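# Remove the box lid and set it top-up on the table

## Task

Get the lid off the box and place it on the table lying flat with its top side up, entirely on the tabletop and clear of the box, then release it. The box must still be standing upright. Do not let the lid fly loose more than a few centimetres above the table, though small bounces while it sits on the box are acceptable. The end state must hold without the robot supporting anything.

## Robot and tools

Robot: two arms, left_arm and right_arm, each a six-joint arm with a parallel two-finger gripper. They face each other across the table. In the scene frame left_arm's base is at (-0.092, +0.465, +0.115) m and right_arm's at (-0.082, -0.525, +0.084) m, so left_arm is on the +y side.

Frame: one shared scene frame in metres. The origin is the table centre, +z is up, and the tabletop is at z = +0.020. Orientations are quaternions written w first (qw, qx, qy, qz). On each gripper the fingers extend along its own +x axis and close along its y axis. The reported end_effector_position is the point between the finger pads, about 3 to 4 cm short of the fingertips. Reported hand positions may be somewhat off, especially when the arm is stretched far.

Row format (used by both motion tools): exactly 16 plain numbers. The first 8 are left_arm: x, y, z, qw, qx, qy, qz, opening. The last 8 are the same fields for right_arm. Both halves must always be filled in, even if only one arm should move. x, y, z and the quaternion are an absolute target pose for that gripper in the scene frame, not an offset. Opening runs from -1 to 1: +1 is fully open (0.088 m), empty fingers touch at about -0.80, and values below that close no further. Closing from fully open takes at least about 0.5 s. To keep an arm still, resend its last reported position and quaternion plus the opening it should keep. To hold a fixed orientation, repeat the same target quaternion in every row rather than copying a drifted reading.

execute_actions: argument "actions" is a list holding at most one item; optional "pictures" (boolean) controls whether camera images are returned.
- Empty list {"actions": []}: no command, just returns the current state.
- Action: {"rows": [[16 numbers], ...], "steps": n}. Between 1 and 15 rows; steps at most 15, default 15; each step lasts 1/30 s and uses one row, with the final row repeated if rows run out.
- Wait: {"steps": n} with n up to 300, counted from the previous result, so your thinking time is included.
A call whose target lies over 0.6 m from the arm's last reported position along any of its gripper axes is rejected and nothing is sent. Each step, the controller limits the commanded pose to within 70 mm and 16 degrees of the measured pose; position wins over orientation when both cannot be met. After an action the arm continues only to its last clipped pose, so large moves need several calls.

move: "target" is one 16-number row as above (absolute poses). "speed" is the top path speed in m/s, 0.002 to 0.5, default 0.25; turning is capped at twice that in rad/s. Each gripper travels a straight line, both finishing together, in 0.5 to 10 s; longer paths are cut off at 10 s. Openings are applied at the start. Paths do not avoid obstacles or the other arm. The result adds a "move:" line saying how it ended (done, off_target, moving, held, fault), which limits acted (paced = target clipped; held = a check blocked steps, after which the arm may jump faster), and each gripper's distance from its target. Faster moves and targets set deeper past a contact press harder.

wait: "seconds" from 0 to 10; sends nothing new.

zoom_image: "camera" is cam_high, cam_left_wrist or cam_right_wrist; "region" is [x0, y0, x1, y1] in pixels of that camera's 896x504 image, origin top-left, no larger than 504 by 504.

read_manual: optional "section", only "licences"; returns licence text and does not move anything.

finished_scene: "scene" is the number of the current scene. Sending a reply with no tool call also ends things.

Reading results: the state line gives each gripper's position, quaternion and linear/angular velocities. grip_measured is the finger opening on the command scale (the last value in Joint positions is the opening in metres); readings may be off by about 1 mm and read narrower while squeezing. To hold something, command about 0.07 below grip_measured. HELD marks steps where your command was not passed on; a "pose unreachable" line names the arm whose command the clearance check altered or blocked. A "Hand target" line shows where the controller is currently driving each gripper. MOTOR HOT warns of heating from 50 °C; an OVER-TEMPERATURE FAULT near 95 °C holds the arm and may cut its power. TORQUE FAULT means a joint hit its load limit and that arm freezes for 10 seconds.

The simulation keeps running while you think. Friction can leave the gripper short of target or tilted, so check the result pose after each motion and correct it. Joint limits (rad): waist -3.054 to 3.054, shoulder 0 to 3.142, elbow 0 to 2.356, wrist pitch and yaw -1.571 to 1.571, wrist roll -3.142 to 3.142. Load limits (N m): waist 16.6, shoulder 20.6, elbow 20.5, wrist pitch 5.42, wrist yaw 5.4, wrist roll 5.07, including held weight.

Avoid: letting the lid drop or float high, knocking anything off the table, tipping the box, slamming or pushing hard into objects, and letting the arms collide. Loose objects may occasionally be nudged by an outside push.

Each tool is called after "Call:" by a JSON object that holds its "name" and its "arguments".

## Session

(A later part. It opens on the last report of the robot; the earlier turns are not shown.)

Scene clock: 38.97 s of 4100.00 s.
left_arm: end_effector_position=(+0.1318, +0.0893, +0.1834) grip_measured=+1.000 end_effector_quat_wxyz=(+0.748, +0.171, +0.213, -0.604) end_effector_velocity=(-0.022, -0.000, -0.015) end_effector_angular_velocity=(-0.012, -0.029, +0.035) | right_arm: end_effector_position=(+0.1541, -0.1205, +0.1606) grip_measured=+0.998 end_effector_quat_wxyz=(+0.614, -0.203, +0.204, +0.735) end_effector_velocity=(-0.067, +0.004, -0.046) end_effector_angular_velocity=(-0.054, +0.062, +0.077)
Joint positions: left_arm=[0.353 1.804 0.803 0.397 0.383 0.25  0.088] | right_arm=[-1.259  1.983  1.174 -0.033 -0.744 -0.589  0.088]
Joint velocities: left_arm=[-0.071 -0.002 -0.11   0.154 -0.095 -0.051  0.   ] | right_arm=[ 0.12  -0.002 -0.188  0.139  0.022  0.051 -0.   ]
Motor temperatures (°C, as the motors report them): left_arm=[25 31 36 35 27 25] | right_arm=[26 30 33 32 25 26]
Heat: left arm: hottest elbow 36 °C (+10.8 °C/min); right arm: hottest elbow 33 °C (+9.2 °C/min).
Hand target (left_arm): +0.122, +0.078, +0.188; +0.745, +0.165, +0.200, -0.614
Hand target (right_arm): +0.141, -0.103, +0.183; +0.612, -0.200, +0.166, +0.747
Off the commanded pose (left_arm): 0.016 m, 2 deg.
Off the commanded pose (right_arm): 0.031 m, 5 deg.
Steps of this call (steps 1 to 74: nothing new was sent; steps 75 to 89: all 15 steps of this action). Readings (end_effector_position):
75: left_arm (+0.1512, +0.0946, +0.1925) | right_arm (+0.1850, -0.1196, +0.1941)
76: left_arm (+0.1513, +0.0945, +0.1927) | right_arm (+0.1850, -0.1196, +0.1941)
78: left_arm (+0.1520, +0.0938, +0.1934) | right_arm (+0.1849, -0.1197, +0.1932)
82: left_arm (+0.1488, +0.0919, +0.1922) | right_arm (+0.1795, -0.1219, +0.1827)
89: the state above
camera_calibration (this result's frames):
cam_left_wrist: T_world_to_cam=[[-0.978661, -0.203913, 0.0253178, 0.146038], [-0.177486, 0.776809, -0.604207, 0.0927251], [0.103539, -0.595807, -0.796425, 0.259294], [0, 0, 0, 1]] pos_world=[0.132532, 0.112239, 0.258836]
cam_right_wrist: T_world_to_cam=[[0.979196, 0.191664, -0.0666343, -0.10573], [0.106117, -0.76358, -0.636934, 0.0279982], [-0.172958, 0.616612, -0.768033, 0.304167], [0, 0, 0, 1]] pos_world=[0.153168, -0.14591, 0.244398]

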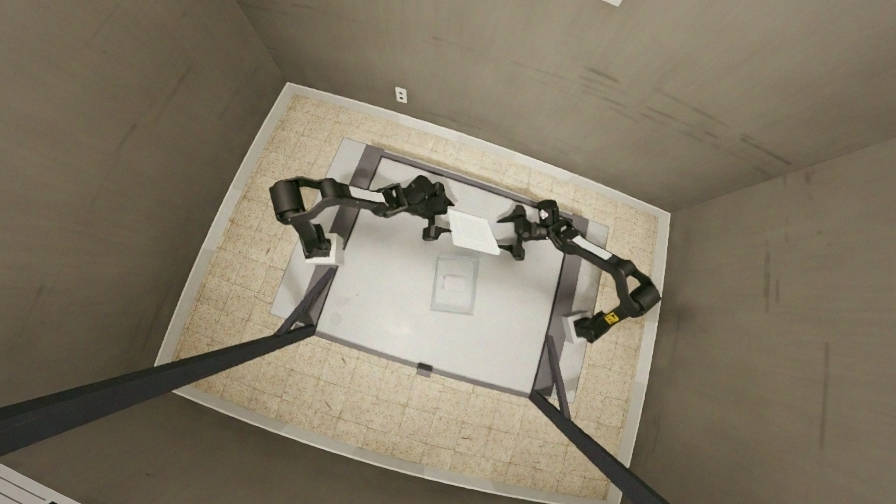

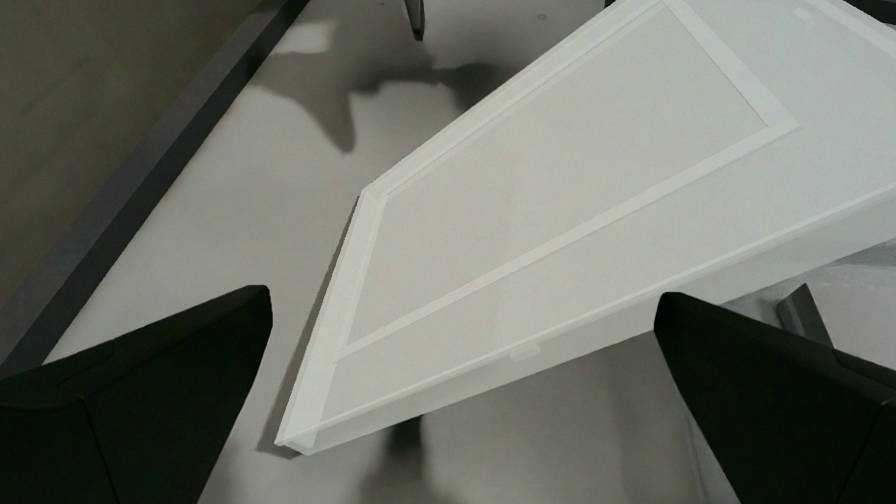

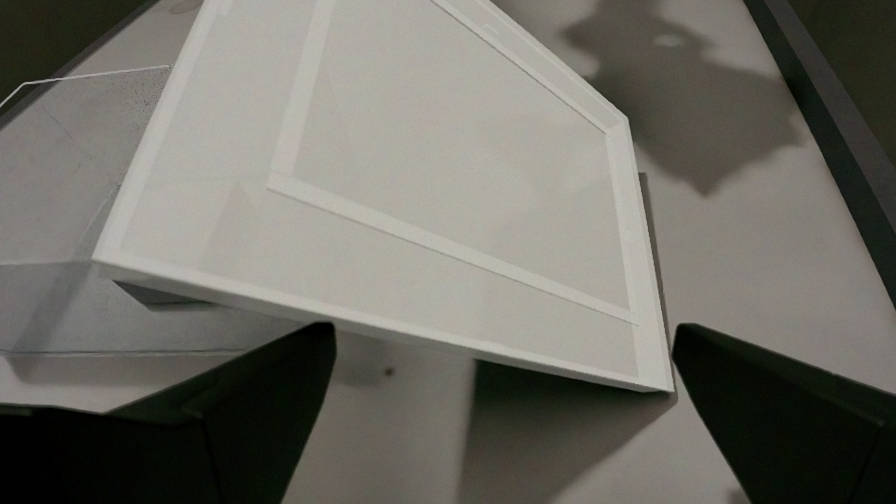

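Call:
{"name": "execute_actions", "arguments": {"actions": []}}

Scene clock: 40.93 s of 4100.00 s.
left_arm: end_effector_position=(+0.1329, +0.0890, +0.1843) grip_measured=+1.000 end_effector_quat_wxyz=(+0.753, +0.169, +0.209, -0.600) end_effector_velocity=(-0.001, +0.001, -0.001) end_effector_angular_velocity=(+0.007, +0.007, +0.007) | right_arm: end_effector_position=(+0.1493, -0.1204, +0.1562) grip_measured=+0.998 end_effector_quat_wxyz=(+0.613, -0.203, +0.206, +0.735) end_effector_velocity=(+0.000, -0.004, -0.002) end_effector_angular_velocity=(-0.004, +0.006, +0.002)
Joint positions: left_arm=[0.351 1.804 0.796 0.418 0.371 0.243 0.088] | right_arm=[-1.25   1.983  1.155 -0.014 -0.739 -0.582  0.088]
Joint velocities: left_arm=[-0.002 -0.002 -0.002 -0.007 -0.007 -0.007  0.   ] | right_arm=[-0.007 -0.002 -0.007 -0.007 -0.007 -0.007 -0.   ]
Motor temperatures (°C, as the motors report them): left_arm=[25 31 36 35 27 25] | right_arm=[26 31 33 33 25 26]
Heat: left arm: hottest elbow 36 °C (+10.3 °C/min); right arm: hottest elbow 33 °C (+8.8 °C/min).
Hand target (left_arm): +0.122, +0.078, +0.188; +0.745, +0.165, +0.200, -0.614
Hand target (right_arm): +0.141, -0.103, +0.183; +0.612, -0.200, +0.166, +0.747
Off the commanded pose (left_arm): 0.017 m, 2 deg.
Off the commanded pose (right_arm): 0.033 m, 5 deg.
Steps of this call (steps 1 to 59: nothing new was sent). Readings (end_effector_position):
1: left_arm (+0.1314, +0.0892, +0.1833) | right_arm (+0.1523, -0.1203, +0.1592)
2: left_arm (+0.1316, +0.0891, +0.1835) | right_arm (+0.1512, -0.1203, +0.1583)
4: left_arm (+0.1323, +0.0890, +0.1839) | right_arm (+0.1504, -0.1204, +0.1574)
8: left_arm (+0.1327, +0.0889, +0.1843) | right_arm (+0.1497, -0.1205, +0.1566)
59: the state above
camera_calibration (this result's frames):
cam_left_wrist: T_world_to_cam=[[-0.976573, -0.214312, 0.0193937, 0.148805], [-0.181065, 0.769673, -0.612224, 0.0962732], [0.11628, -0.601393, -0.790446, 0.257429], [0, 0, 0, 1]] pos_world=[0.132817, 0.112608, 0.259538]
cam_right_wrist: T_world_to_cam=[[0.978616, 0.193238, -0.07049, -0.100409], [0.105503, -0.765735, -0.634444, 0.0252119], [-0.176575, 0.61344, -0.769748, 0.300323], [0, 0, 0, 1]] pos_world=[0.148632, -0.145522, 0.240091]

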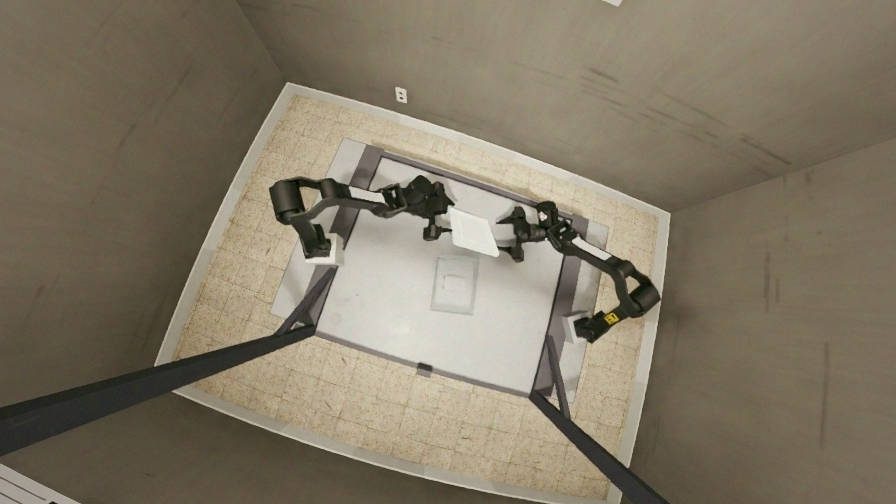

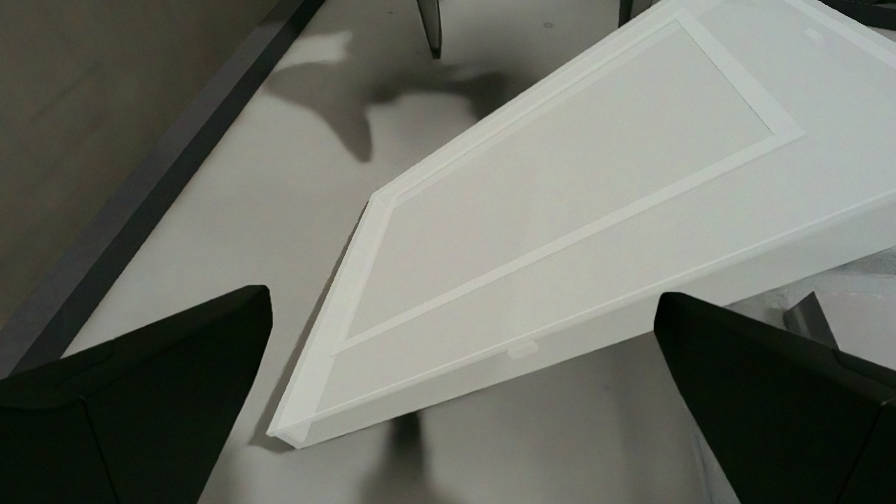

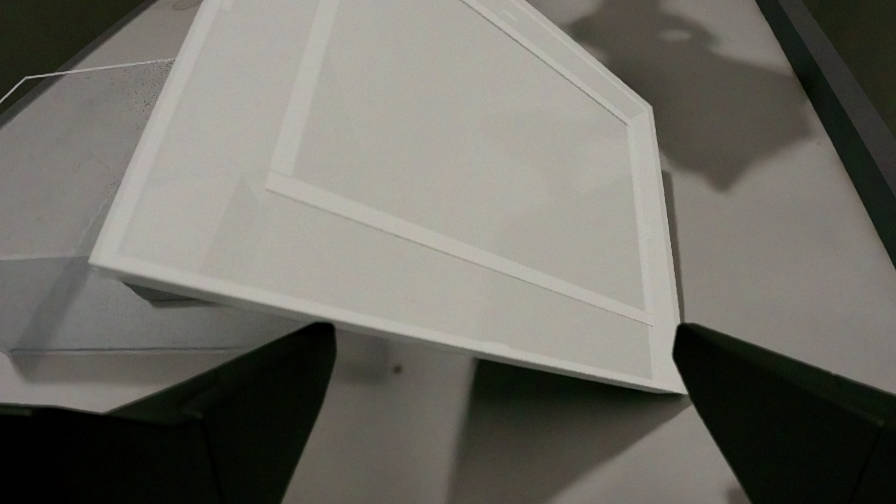

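Call:
{"name": "execute_actions", "arguments": {"actions": [{"rows":[[0.125,0.077,0.182,0.746,0.165,0.2,-0.614,1,0.145,-0.102,0.181,0.614,-0.2,0.165,0.746,1],[0.128,0.077,0.176,0.746,0.165,0.2,-0.614,1,0.148,-0.102,0.178,0.614,-0.2,0.165,0.746,1],[0.131,0.077,0.170,0.746,0.165,0.2,-0.614,1,0.151,-0.102,0.175,0.614,-0.2,0.165,0.746,1],[0.134,0.077,0.164,0.746,0.165,0.2,-0.614,1,0.154,-0.102,0.171,0.614,-0.2,0.165,0.746,1],[0.137,0.077,0.158,0.746,0.165,0.2,-0.614,1,0.157,-0.102,0.166,0.614,-0.2,0.165,0.746,1],[0.140,0.077,0.152,0.746,0.165,0.2,-0.614,1,0.160,-0.102,0.161,0.614,-0.2,0.165,0.746,1],[0.143,0.077,0.146,0.746,0.165,0.2,-0.614,1,0.163,-0.102,0.156,0.614,-0.2,0.165,0.746,1],[0.146,0.077,0.140,0.746,0.165,0.2,-0.614,1,0.166,-0.102,0.150,0.614,-0.2,0.165,0.746,1]],"steps":15}]}}

Call:
{"name": "execute_actions", "arguments": {"actions": [{"rows":[[0.148,0.077,0.135,0.746,0.165,0.2,-0.614,1,0.168,-0.102,0.144,0.614,-0.2,0.165,0.746,1],[0.150,0.077,0.130,0.746,0.165,0.2,-0.614,1,0.170,-0.102,0.138,0.614,-0.2,0.165,0.746,1],[0.152,0.077,0.125,0.746,0.165,0.2,-0.614,1,0.172,-0.102,0.132,0.614,-0.2,0.165,0.746,1],[0.154,0.077,0.120,0.746,0.165,0.2,-0.614,1,0.174,-0.102,0.126,0.614,-0.2,0.165,0.746,1],[0.156,0.077,0.115,0.746,0.165,0.2,-0.614,1,0.176,-0.102,0.120,0.614,-0.2,0.165,0.746,1],[0.158,0.077,0.110,0.746,0.165,0.2,-0.614,1,0.178,-0.102,0.114,0.614,-0.2,0.165,0.746,1],[0.160,0.077,0.105,0.746,0.165,0.2,-0.614,1,0.180,-0.102,0.108,0.614,-0.2,0.165,0.746,1]],"steps":15}]}}

Scene clock: 43.83 s of 4100.00 s.
left_arm: end_effector_position=(+0.1477, +0.0922, +0.1309) grip_measured=+1.000 end_effector_quat_wxyz=(+0.749, +0.172, +0.224, -0.600) end_effector_velocity=(+0.010, +0.002, -0.016) end_effector_angular_velocity=(-0.014, -0.014, +0.012) | right_arm: end_effector_position=(+0.1667, -0.1198, +0.1372) grip_measured=+0.998 end_effector_quat_wxyz=(+0.616, -0.200, +0.196, +0.736) end_effector_velocity=(+0.024, -0.007, -0.004) end_effector_angular_velocity=(+0.035, -0.011, -0.020)
Joint positions: left_arm=[0.393 1.994 0.795 0.569 0.407 0.267 0.088] | right_arm=[-1.283  2.063  1.175  0.051 -0.766 -0.606  0.088]
Joint velocities: left_arm=[ 0.022  0.076 -0.002  0.095  0.007  0.007  0.   ] | right_arm=[-0.056  0.037  0.017  0.037 -0.037 -0.022  0.   ]
Motor temperatures (°C, as the motors report them): left_arm=[25 31 36 36 27 25] | right_arm=[26 32 34 34 25 26]
Heat: left arm: hottest elbow 36 °C (+9.6 °C/min); right arm: hottest elbow 34 °C (+9.6 °C/min).
Hand target (left_arm): +0.145, +0.078, +0.140; +0.745, +0.165, +0.200, -0.614
Hand target (right_arm): +0.165, -0.103, +0.150; +0.614, -0.200, +0.165, +0.746
Off the commanded pose (left_arm): 0.018 m, 3 deg.
Off the commanded pose (right_arm): 0.022 m, 4 deg.
Steps of this call (steps 1 to 72: nothing new was sent; steps 73 to 87: all 15 steps of this action). Readings (end_effector_position):
73: left_arm (+0.1331, +0.0887, +0.1844) | right_arm (+0.1493, -0.1204, +0.1562)
74: left_arm (+0.1338, +0.0884, +0.1838) | right_arm (+0.1495, -0.1204, +0.1562)
76: left_arm (+0.1374, +0.0881, +0.1802) | right_arm (+0.1511, -0.1214, +0.1549)
80: left_arm (+0.1472, +0.0909, +0.1578) | right_arm (+0.1587, -0.1219, +0.1461)
87: the state above
camera_calibration (this result's frames):
cam_left_wrist: T_world_to_cam=[[-0.975886, -0.215393, 0.0353751, 0.162835], [-0.194348, 0.783629, -0.590047, 0.0615035], [0.099371, -0.582694, -0.806594, 0.218354], [0, 0, 0, 1]] pos_world=[0.149164, 0.114111, 0.206652]
cam_right_wrist: T_world_to_cam=[[0.979605, 0.192328, -0.0581784, -0.120872], [0.109187, -0.75257, -0.649397, 0.014803], [-0.168681, 0.6298, -0.758221, 0.287562], [0, 0, 0, 1]] pos_world=[0.165297, -0.146719, 0.220616]

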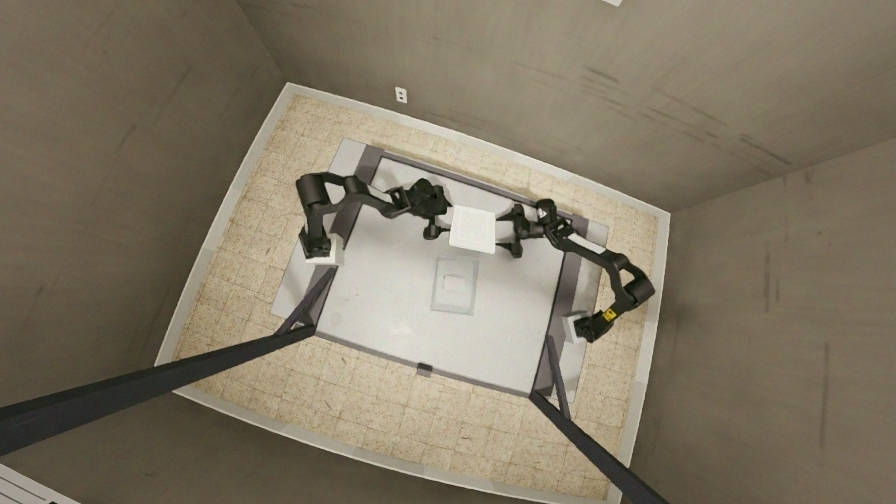

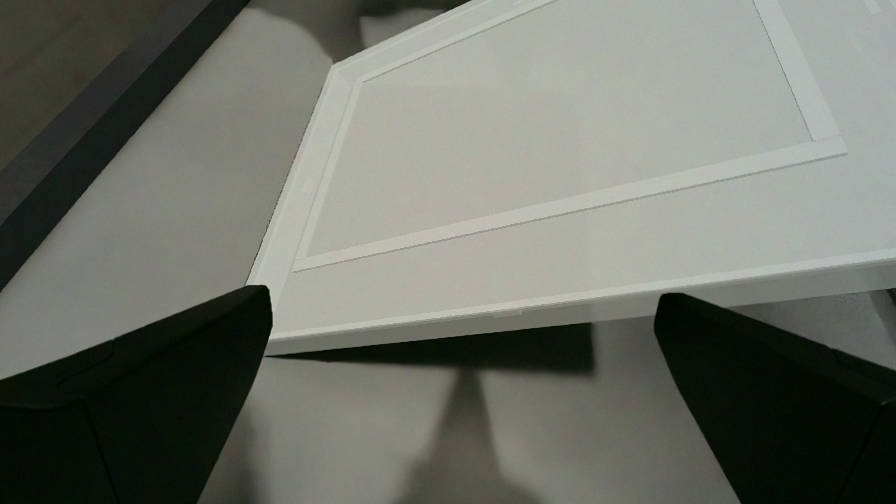

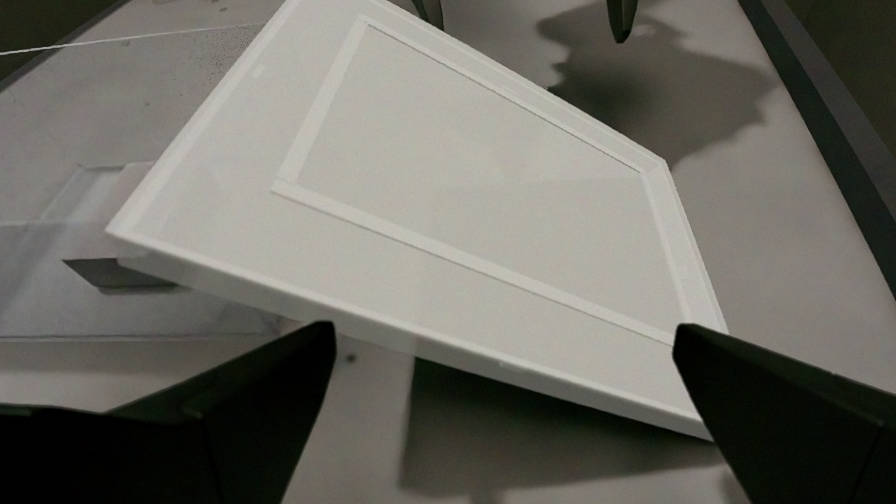

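Scene clock: 44.33 s of 4100.00 s.
left_arm: end_effector_position=(+0.1542, +0.0933, +0.0938) grip_measured=+1.000 end_effector_quat_wxyz=(+0.744, +0.170, +0.227, -0.605) end_effector_velocity=(+0.019, -0.002, -0.000) end_effector_angular_velocity=(-0.037, -0.006, +0.038) | right_arm: end_effector_position=(+0.1818, -0.1184, +0.0960) grip_measured=+0.998 end_effector_quat_wxyz=(+0.618, -0.200, +0.194, +0.735) end_effector_velocity=(+0.012, -0.009, -0.014) end_effector_angular_velocity=(+0.010, -0.001, -0.010)
Joint positions: left_arm=[0.416 2.142 0.809 0.689 0.44  0.284 0.088] | right_arm=[-1.307  2.199  1.196  0.154 -0.779 -0.63   0.088]
Joint velocities: left_arm=[ 0.032  0.042  0.032  0.051  0.007 -0.022  0.   ] | right_arm=[-0.037  0.042 -0.002  0.037 -0.022 -0.022 -0.   ]
Motor temperatures (°C, as the motors report them): left_arm=[25 31 36 36 27 25] | right_arm=[26 32 34 34 25 26]
Heat: left arm: hottest elbow 36 °C (+9.5 °C/min); right arm: hottest elbow 34 °C (+9.5 °C/min).
Hand target (left_arm): +0.159, +0.078, +0.106; +0.746, +0.165, +0.200, -0.614
Hand target (right_arm): +0.179, -0.103, +0.108; +0.613, -0.200, +0.165, +0.746
Off the commanded pose (left_arm): 0.021 m, 3 deg.
Off the commanded pose (right_arm): 0.020 m, 4 deg.
Steps of this call (steps 1 to 15: all 15 steps of this action). Readings (end_effector_position):
1: left_arm (+0.1481, +0.0922, +0.1300) | right_arm (+0.1677, -0.1201, +0.1366)
2: left_arm (+0.1489, +0.0923, +0.1285) | right_arm (+0.1691, -0.1202, +0.1355)
4: left_arm (+0.1509, +0.0932, +0.1222) | right_arm (+0.1735, -0.1198, +0.1308)
8: left_arm (+0.1517, +0.0945, +0.1026) | right_arm (+0.1805, -0.1177, +0.1136)
15: the state above
camera_calibration (this result's frames):
cam_left_wrist: T_world_to_cam=[[-0.978206, -0.202569, 0.04559, 0.168955], [-0.1902, 0.786123, -0.588077, 0.0389972], [0.083287, -0.583932, -0.807519, 0.191029], [0, 0, 0, 1]] pos_world=[0.156779, 0.115116, 0.16949]
cam_right_wrist: T_world_to_cam=[[0.980321, 0.190135, -0.0531049, -0.139235], [0.11045, -0.751224, -0.65074, -0.012449], [-0.163622, 0.632069, -0.757441, 0.257238], [0, 0, 0, 1]] pos_world=[0.17996, -0.145471, 0.179348]

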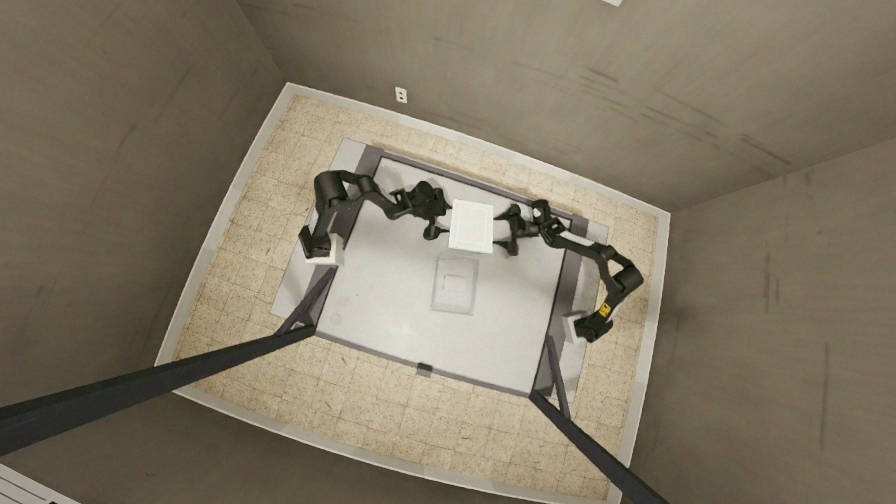

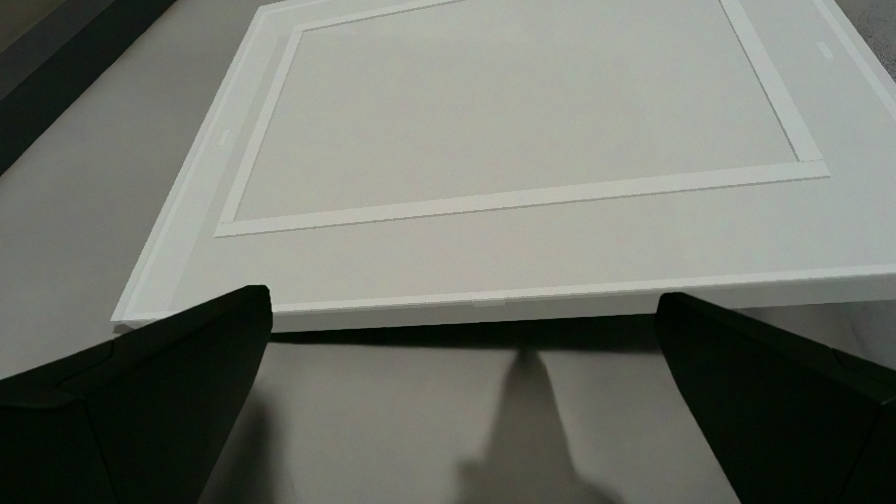

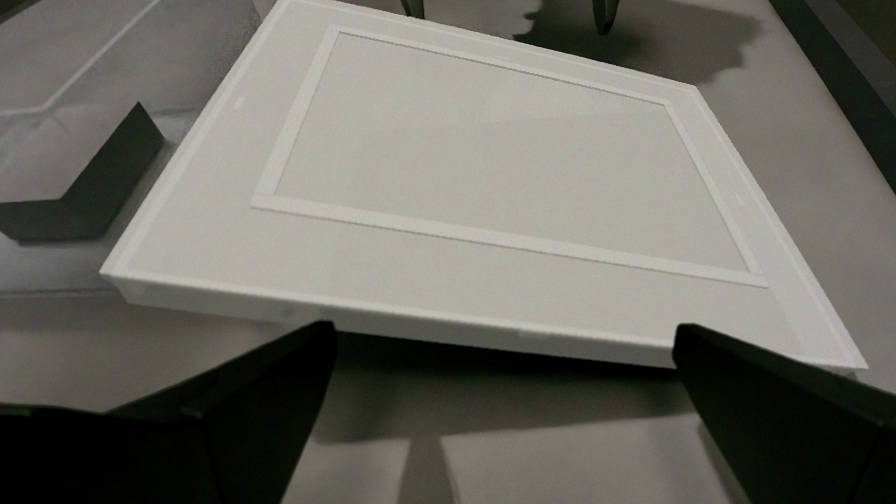

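Call:
{"name": "execute_actions", "arguments": {"actions": [{"rows":[[0.162,0.077,0.100,0.746,0.165,0.2,-0.614,1,0.181,-0.102,0.102,0.614,-0.2,0.165,0.746,1],[0.164,0.077,0.095,0.746,0.165,0.2,-0.614,1,0.182,-0.102,0.096,0.614,-0.2,0.165,0.746,1],[0.166,0.077,0.090,0.746,0.165,0.2,-0.614,1,0.183,-0.102,0.090,0.614,-0.2,0.165,0.746,1],[0.168,0.077,0.085,0.746,0.165,0.2,-0.614,1,0.184,-0.102,0.084,0.614,-0.2,0.165,0.746,1],[0.170,0.077,0.080,0.746,0.165,0.2,-0.614,1,0.185,-0.102,0.078,0.614,-0.2,0.165,0.746,1],[0.170,0.077,0.075,0.746,0.165,0.2,-0.614,1,0.185,-0.102,0.072,0.614,-0.2,0.165,0.746,1],[0.170,0.077,0.070,0.746,0.165,0.2,-0.614,1,0.185,-0.102,0.066,0.614,-0.2,0.165,0.746,1],[0.170,0.077,0.066,0.746,0.165,0.2,-0.614,1,0.185,-0.102,0.062,0.614,-0.2,0.165,0.746,1]],"steps":15}]}}

Call:
{"name": "move", "arguments": {"target": [0.17,0.14,0.065,0.746,0.165,0.2,-0.614,1,0.185,-0.165,0.06,0.614,-0.2,0.165,0.746,1], "speed": 0.08}}

Scene clock: 46.13 s of 4100.00 s.
left_arm: end_effector_position=(+0.1633, +0.0928, +0.0563) grip_measured=+1.000 end_effector_quat_wxyz=(+0.742, +0.168, +0.227, -0.607) end_effector_velocity=(+0.002, +0.004, -0.017) end_effector_angular_velocity=(+0.007, +0.008, +0.017) | right_arm: end_effector_position=(+0.1912, -0.1184, +0.0569) grip_measured=+0.998 end_effector_quat_wxyz=(+0.622, -0.201, +0.185, +0.734) end_effector_velocity=(+0.002, +0.001, -0.005) end_effector_angular_velocity=(+0.017, -0.015, +0.006)
Joint positions: left_arm=[0.438 2.302 0.854 0.798 0.463 0.297 0.088] | right_arm=[-1.323  2.325  1.207  0.279 -0.789 -0.643  0.088]
Joint velocities: left_arm=[ 0.007  0.061  0.002  0.051 -0.007 -0.007  0.   ] | right_arm=[-0.002  0.022  0.002  0.037 -0.007 -0.007 -0.   ]
Motor temperatures (°C, as the motors report them): left_arm=[25 32 36 36 27 25] | right_arm=[26 32 34 34 25 26]
Heat: left arm: hottest elbow 36 °C (+9.1 °C/min); right arm: hottest elbow 34 °C (+9.1 °C/min).
Hand target (left_arm): +0.169, +0.078, +0.066; +0.746, +0.165, +0.200, -0.614
Hand target (right_arm): +0.184, -0.103, +0.062; +0.613, -0.200, +0.165, +0.746
Off the commanded pose (left_arm): 0.020 m, 3 deg.
Off the commanded pose (right_arm): 0.018 m, 3 deg.
Steps of this call (steps 1 to 39: nothing new was sent; steps 40 to 54: all 15 steps of this action). Readings (end_effector_position):
40: left_arm (+0.1557, +0.0936, +0.0917) | right_arm (+0.1839, -0.1181, +0.0963)
41: left_arm (+0.1564, +0.0936, +0.0904) | right_arm (+0.1845, -0.1182, +0.0951)
43: left_arm (+0.1589, +0.0939, +0.0848) | right_arm (+0.1872, -0.1182, +0.0902)
47: left_arm (+0.1626, +0.0933, +0.0693) | right_arm (+0.1909, -0.1186, +0.0712)
54: the state above
camera_calibration (this result's frames):
cam_left_wrist: T_world_to_cam=[[-0.978771, -0.198897, 0.0494694, 0.179043], [-0.189375, 0.785312, -0.589425, 0.0190373], [0.078386, -0.58628, -0.806307, 0.160672], [0, 0, 0, 1]] pos_world=[0.166252, 0.114859, 0.131915]
cam_right_wrist: T_world_to_cam=[[0.981338, 0.188658, -0.0371897, -0.151794], [0.117658, -0.742102, -0.65988, -0.0387556], [-0.15209, 0.64319, -0.75045, 0.227901], [0, 0, 0, 1]] pos_world=[0.188183, -0.146707, 0.139809]

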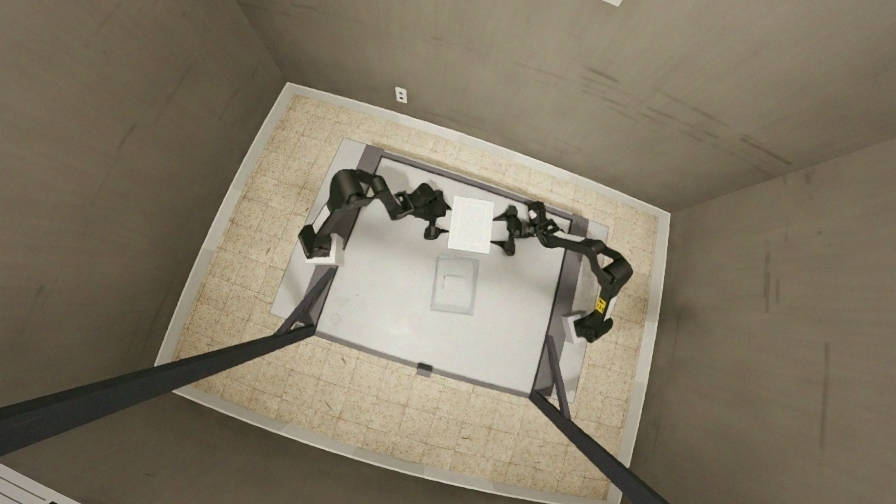

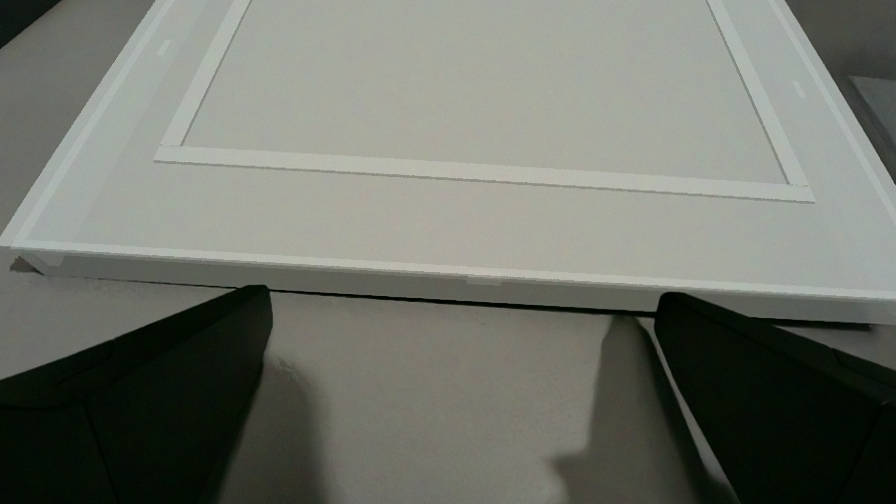

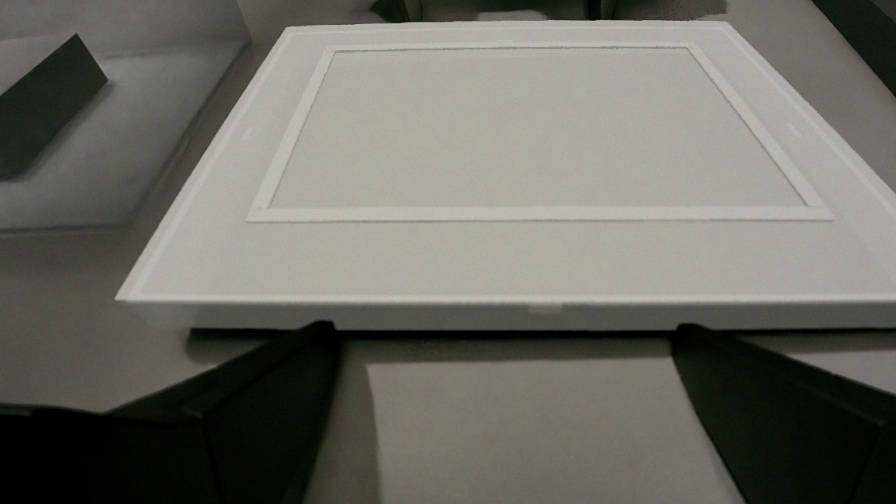

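Scene clock: 47.40 s of 4100.00 s.
left_arm: end_effector_position=(+0.1706, +0.1376, +0.0630) grip_measured=+1.000 end_effector_quat_wxyz=(+0.745, +0.163, +0.203, -0.614) end_effector_velocity=(+0.002, +0.003, +0.000) end_effector_angular_velocity=(+0.010, -0.017, +0.016) | right_arm: end_effector_position=(+0.1843, -0.1641, +0.0545) grip_measured=+0.998 end_effector_quat_wxyz=(+0.614, -0.199, +0.172, +0.744) end_effector_velocity=(-0.003, -0.003, +0.002) end_effector_angular_velocity=(+0.001, +0.003, +0.006)
Joint positions: left_arm=[0.559 2.26  0.727 0.89  0.575 0.381 0.088] | right_arm=[-1.406  2.261  1.057  0.297 -0.87  -0.76   0.088]
Joint velocities: left_arm=[ 0.002 -0.007 -0.012  0.007 -0.022  0.007  0.   ] | right_arm=[-0.002 -0.012 -0.012 -0.007 -0.007 -0.007 -0.   ]
Motor temperatures (°C, as the motors report them): left_arm=[25 32 36 36 27 25] | right_arm=[26 32 34 34 25 26]
Heat: left arm: hottest elbow 36 °C (+8.9 °C/min); right arm: hottest elbow 34 °C (+8.9 °C/min).
Hand target (left_arm): +0.170, +0.140, +0.065; +0.746, +0.165, +0.200, -0.614
Hand target (right_arm): +0.185, -0.165, +0.060; +0.614, -0.200, +0.165, +0.746
Off the commanded pose (left_arm): 0.003 m, 0 deg.
Off the commanded pose (right_arm): 0.006 m, 1 deg.
move: done
camera_calibration (this result's frames):
cam_left_wrist: T_world_to_cam=[[-0.982189, -0.18563, 0.0291073, 0.194759], [-0.162716, 0.76282, -0.625802, -0.00994265], [0.0939638, -0.619392, -0.779438, 0.19197], [0, 0, 0, 1]] pos_world=[0.171634, 0.162642, 0.137737]
cam_right_wrist: T_world_to_cam=[[0.975705, 0.217446, -0.0267659, -0.131317], [0.143015, -0.724696, -0.674064, -0.0744618], [-0.165969, 0.65386, -0.738188, 0.258014], [0, 0, 0, 1]] pos_world=[0.181598, -0.194113, 0.136756]

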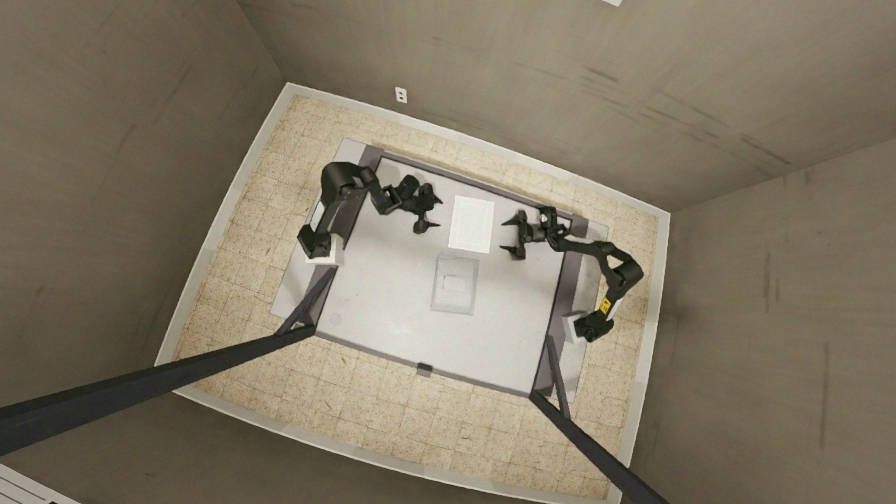

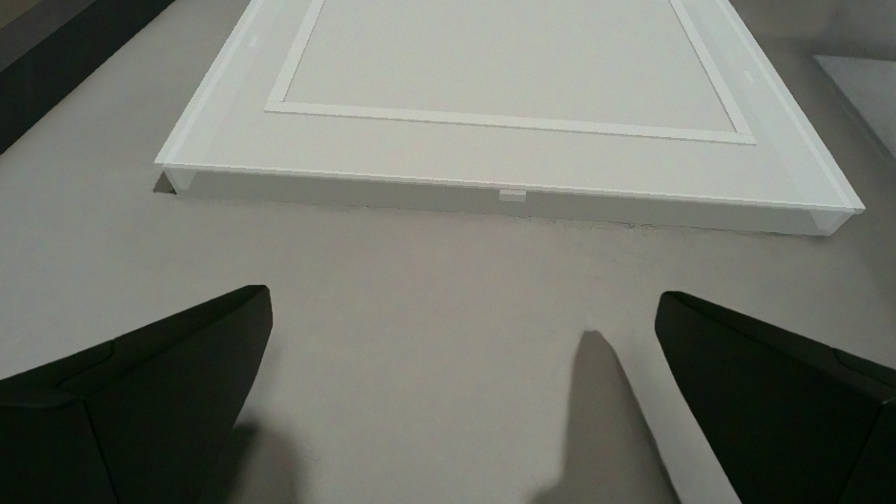

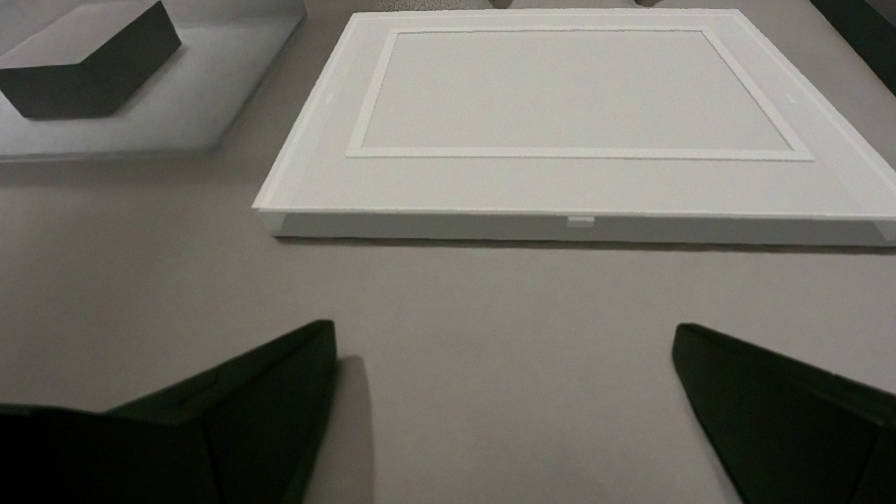

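Call:
{"name": "finished_scene", "arguments": {"scene": 2}}

The scene is finished: the task was done.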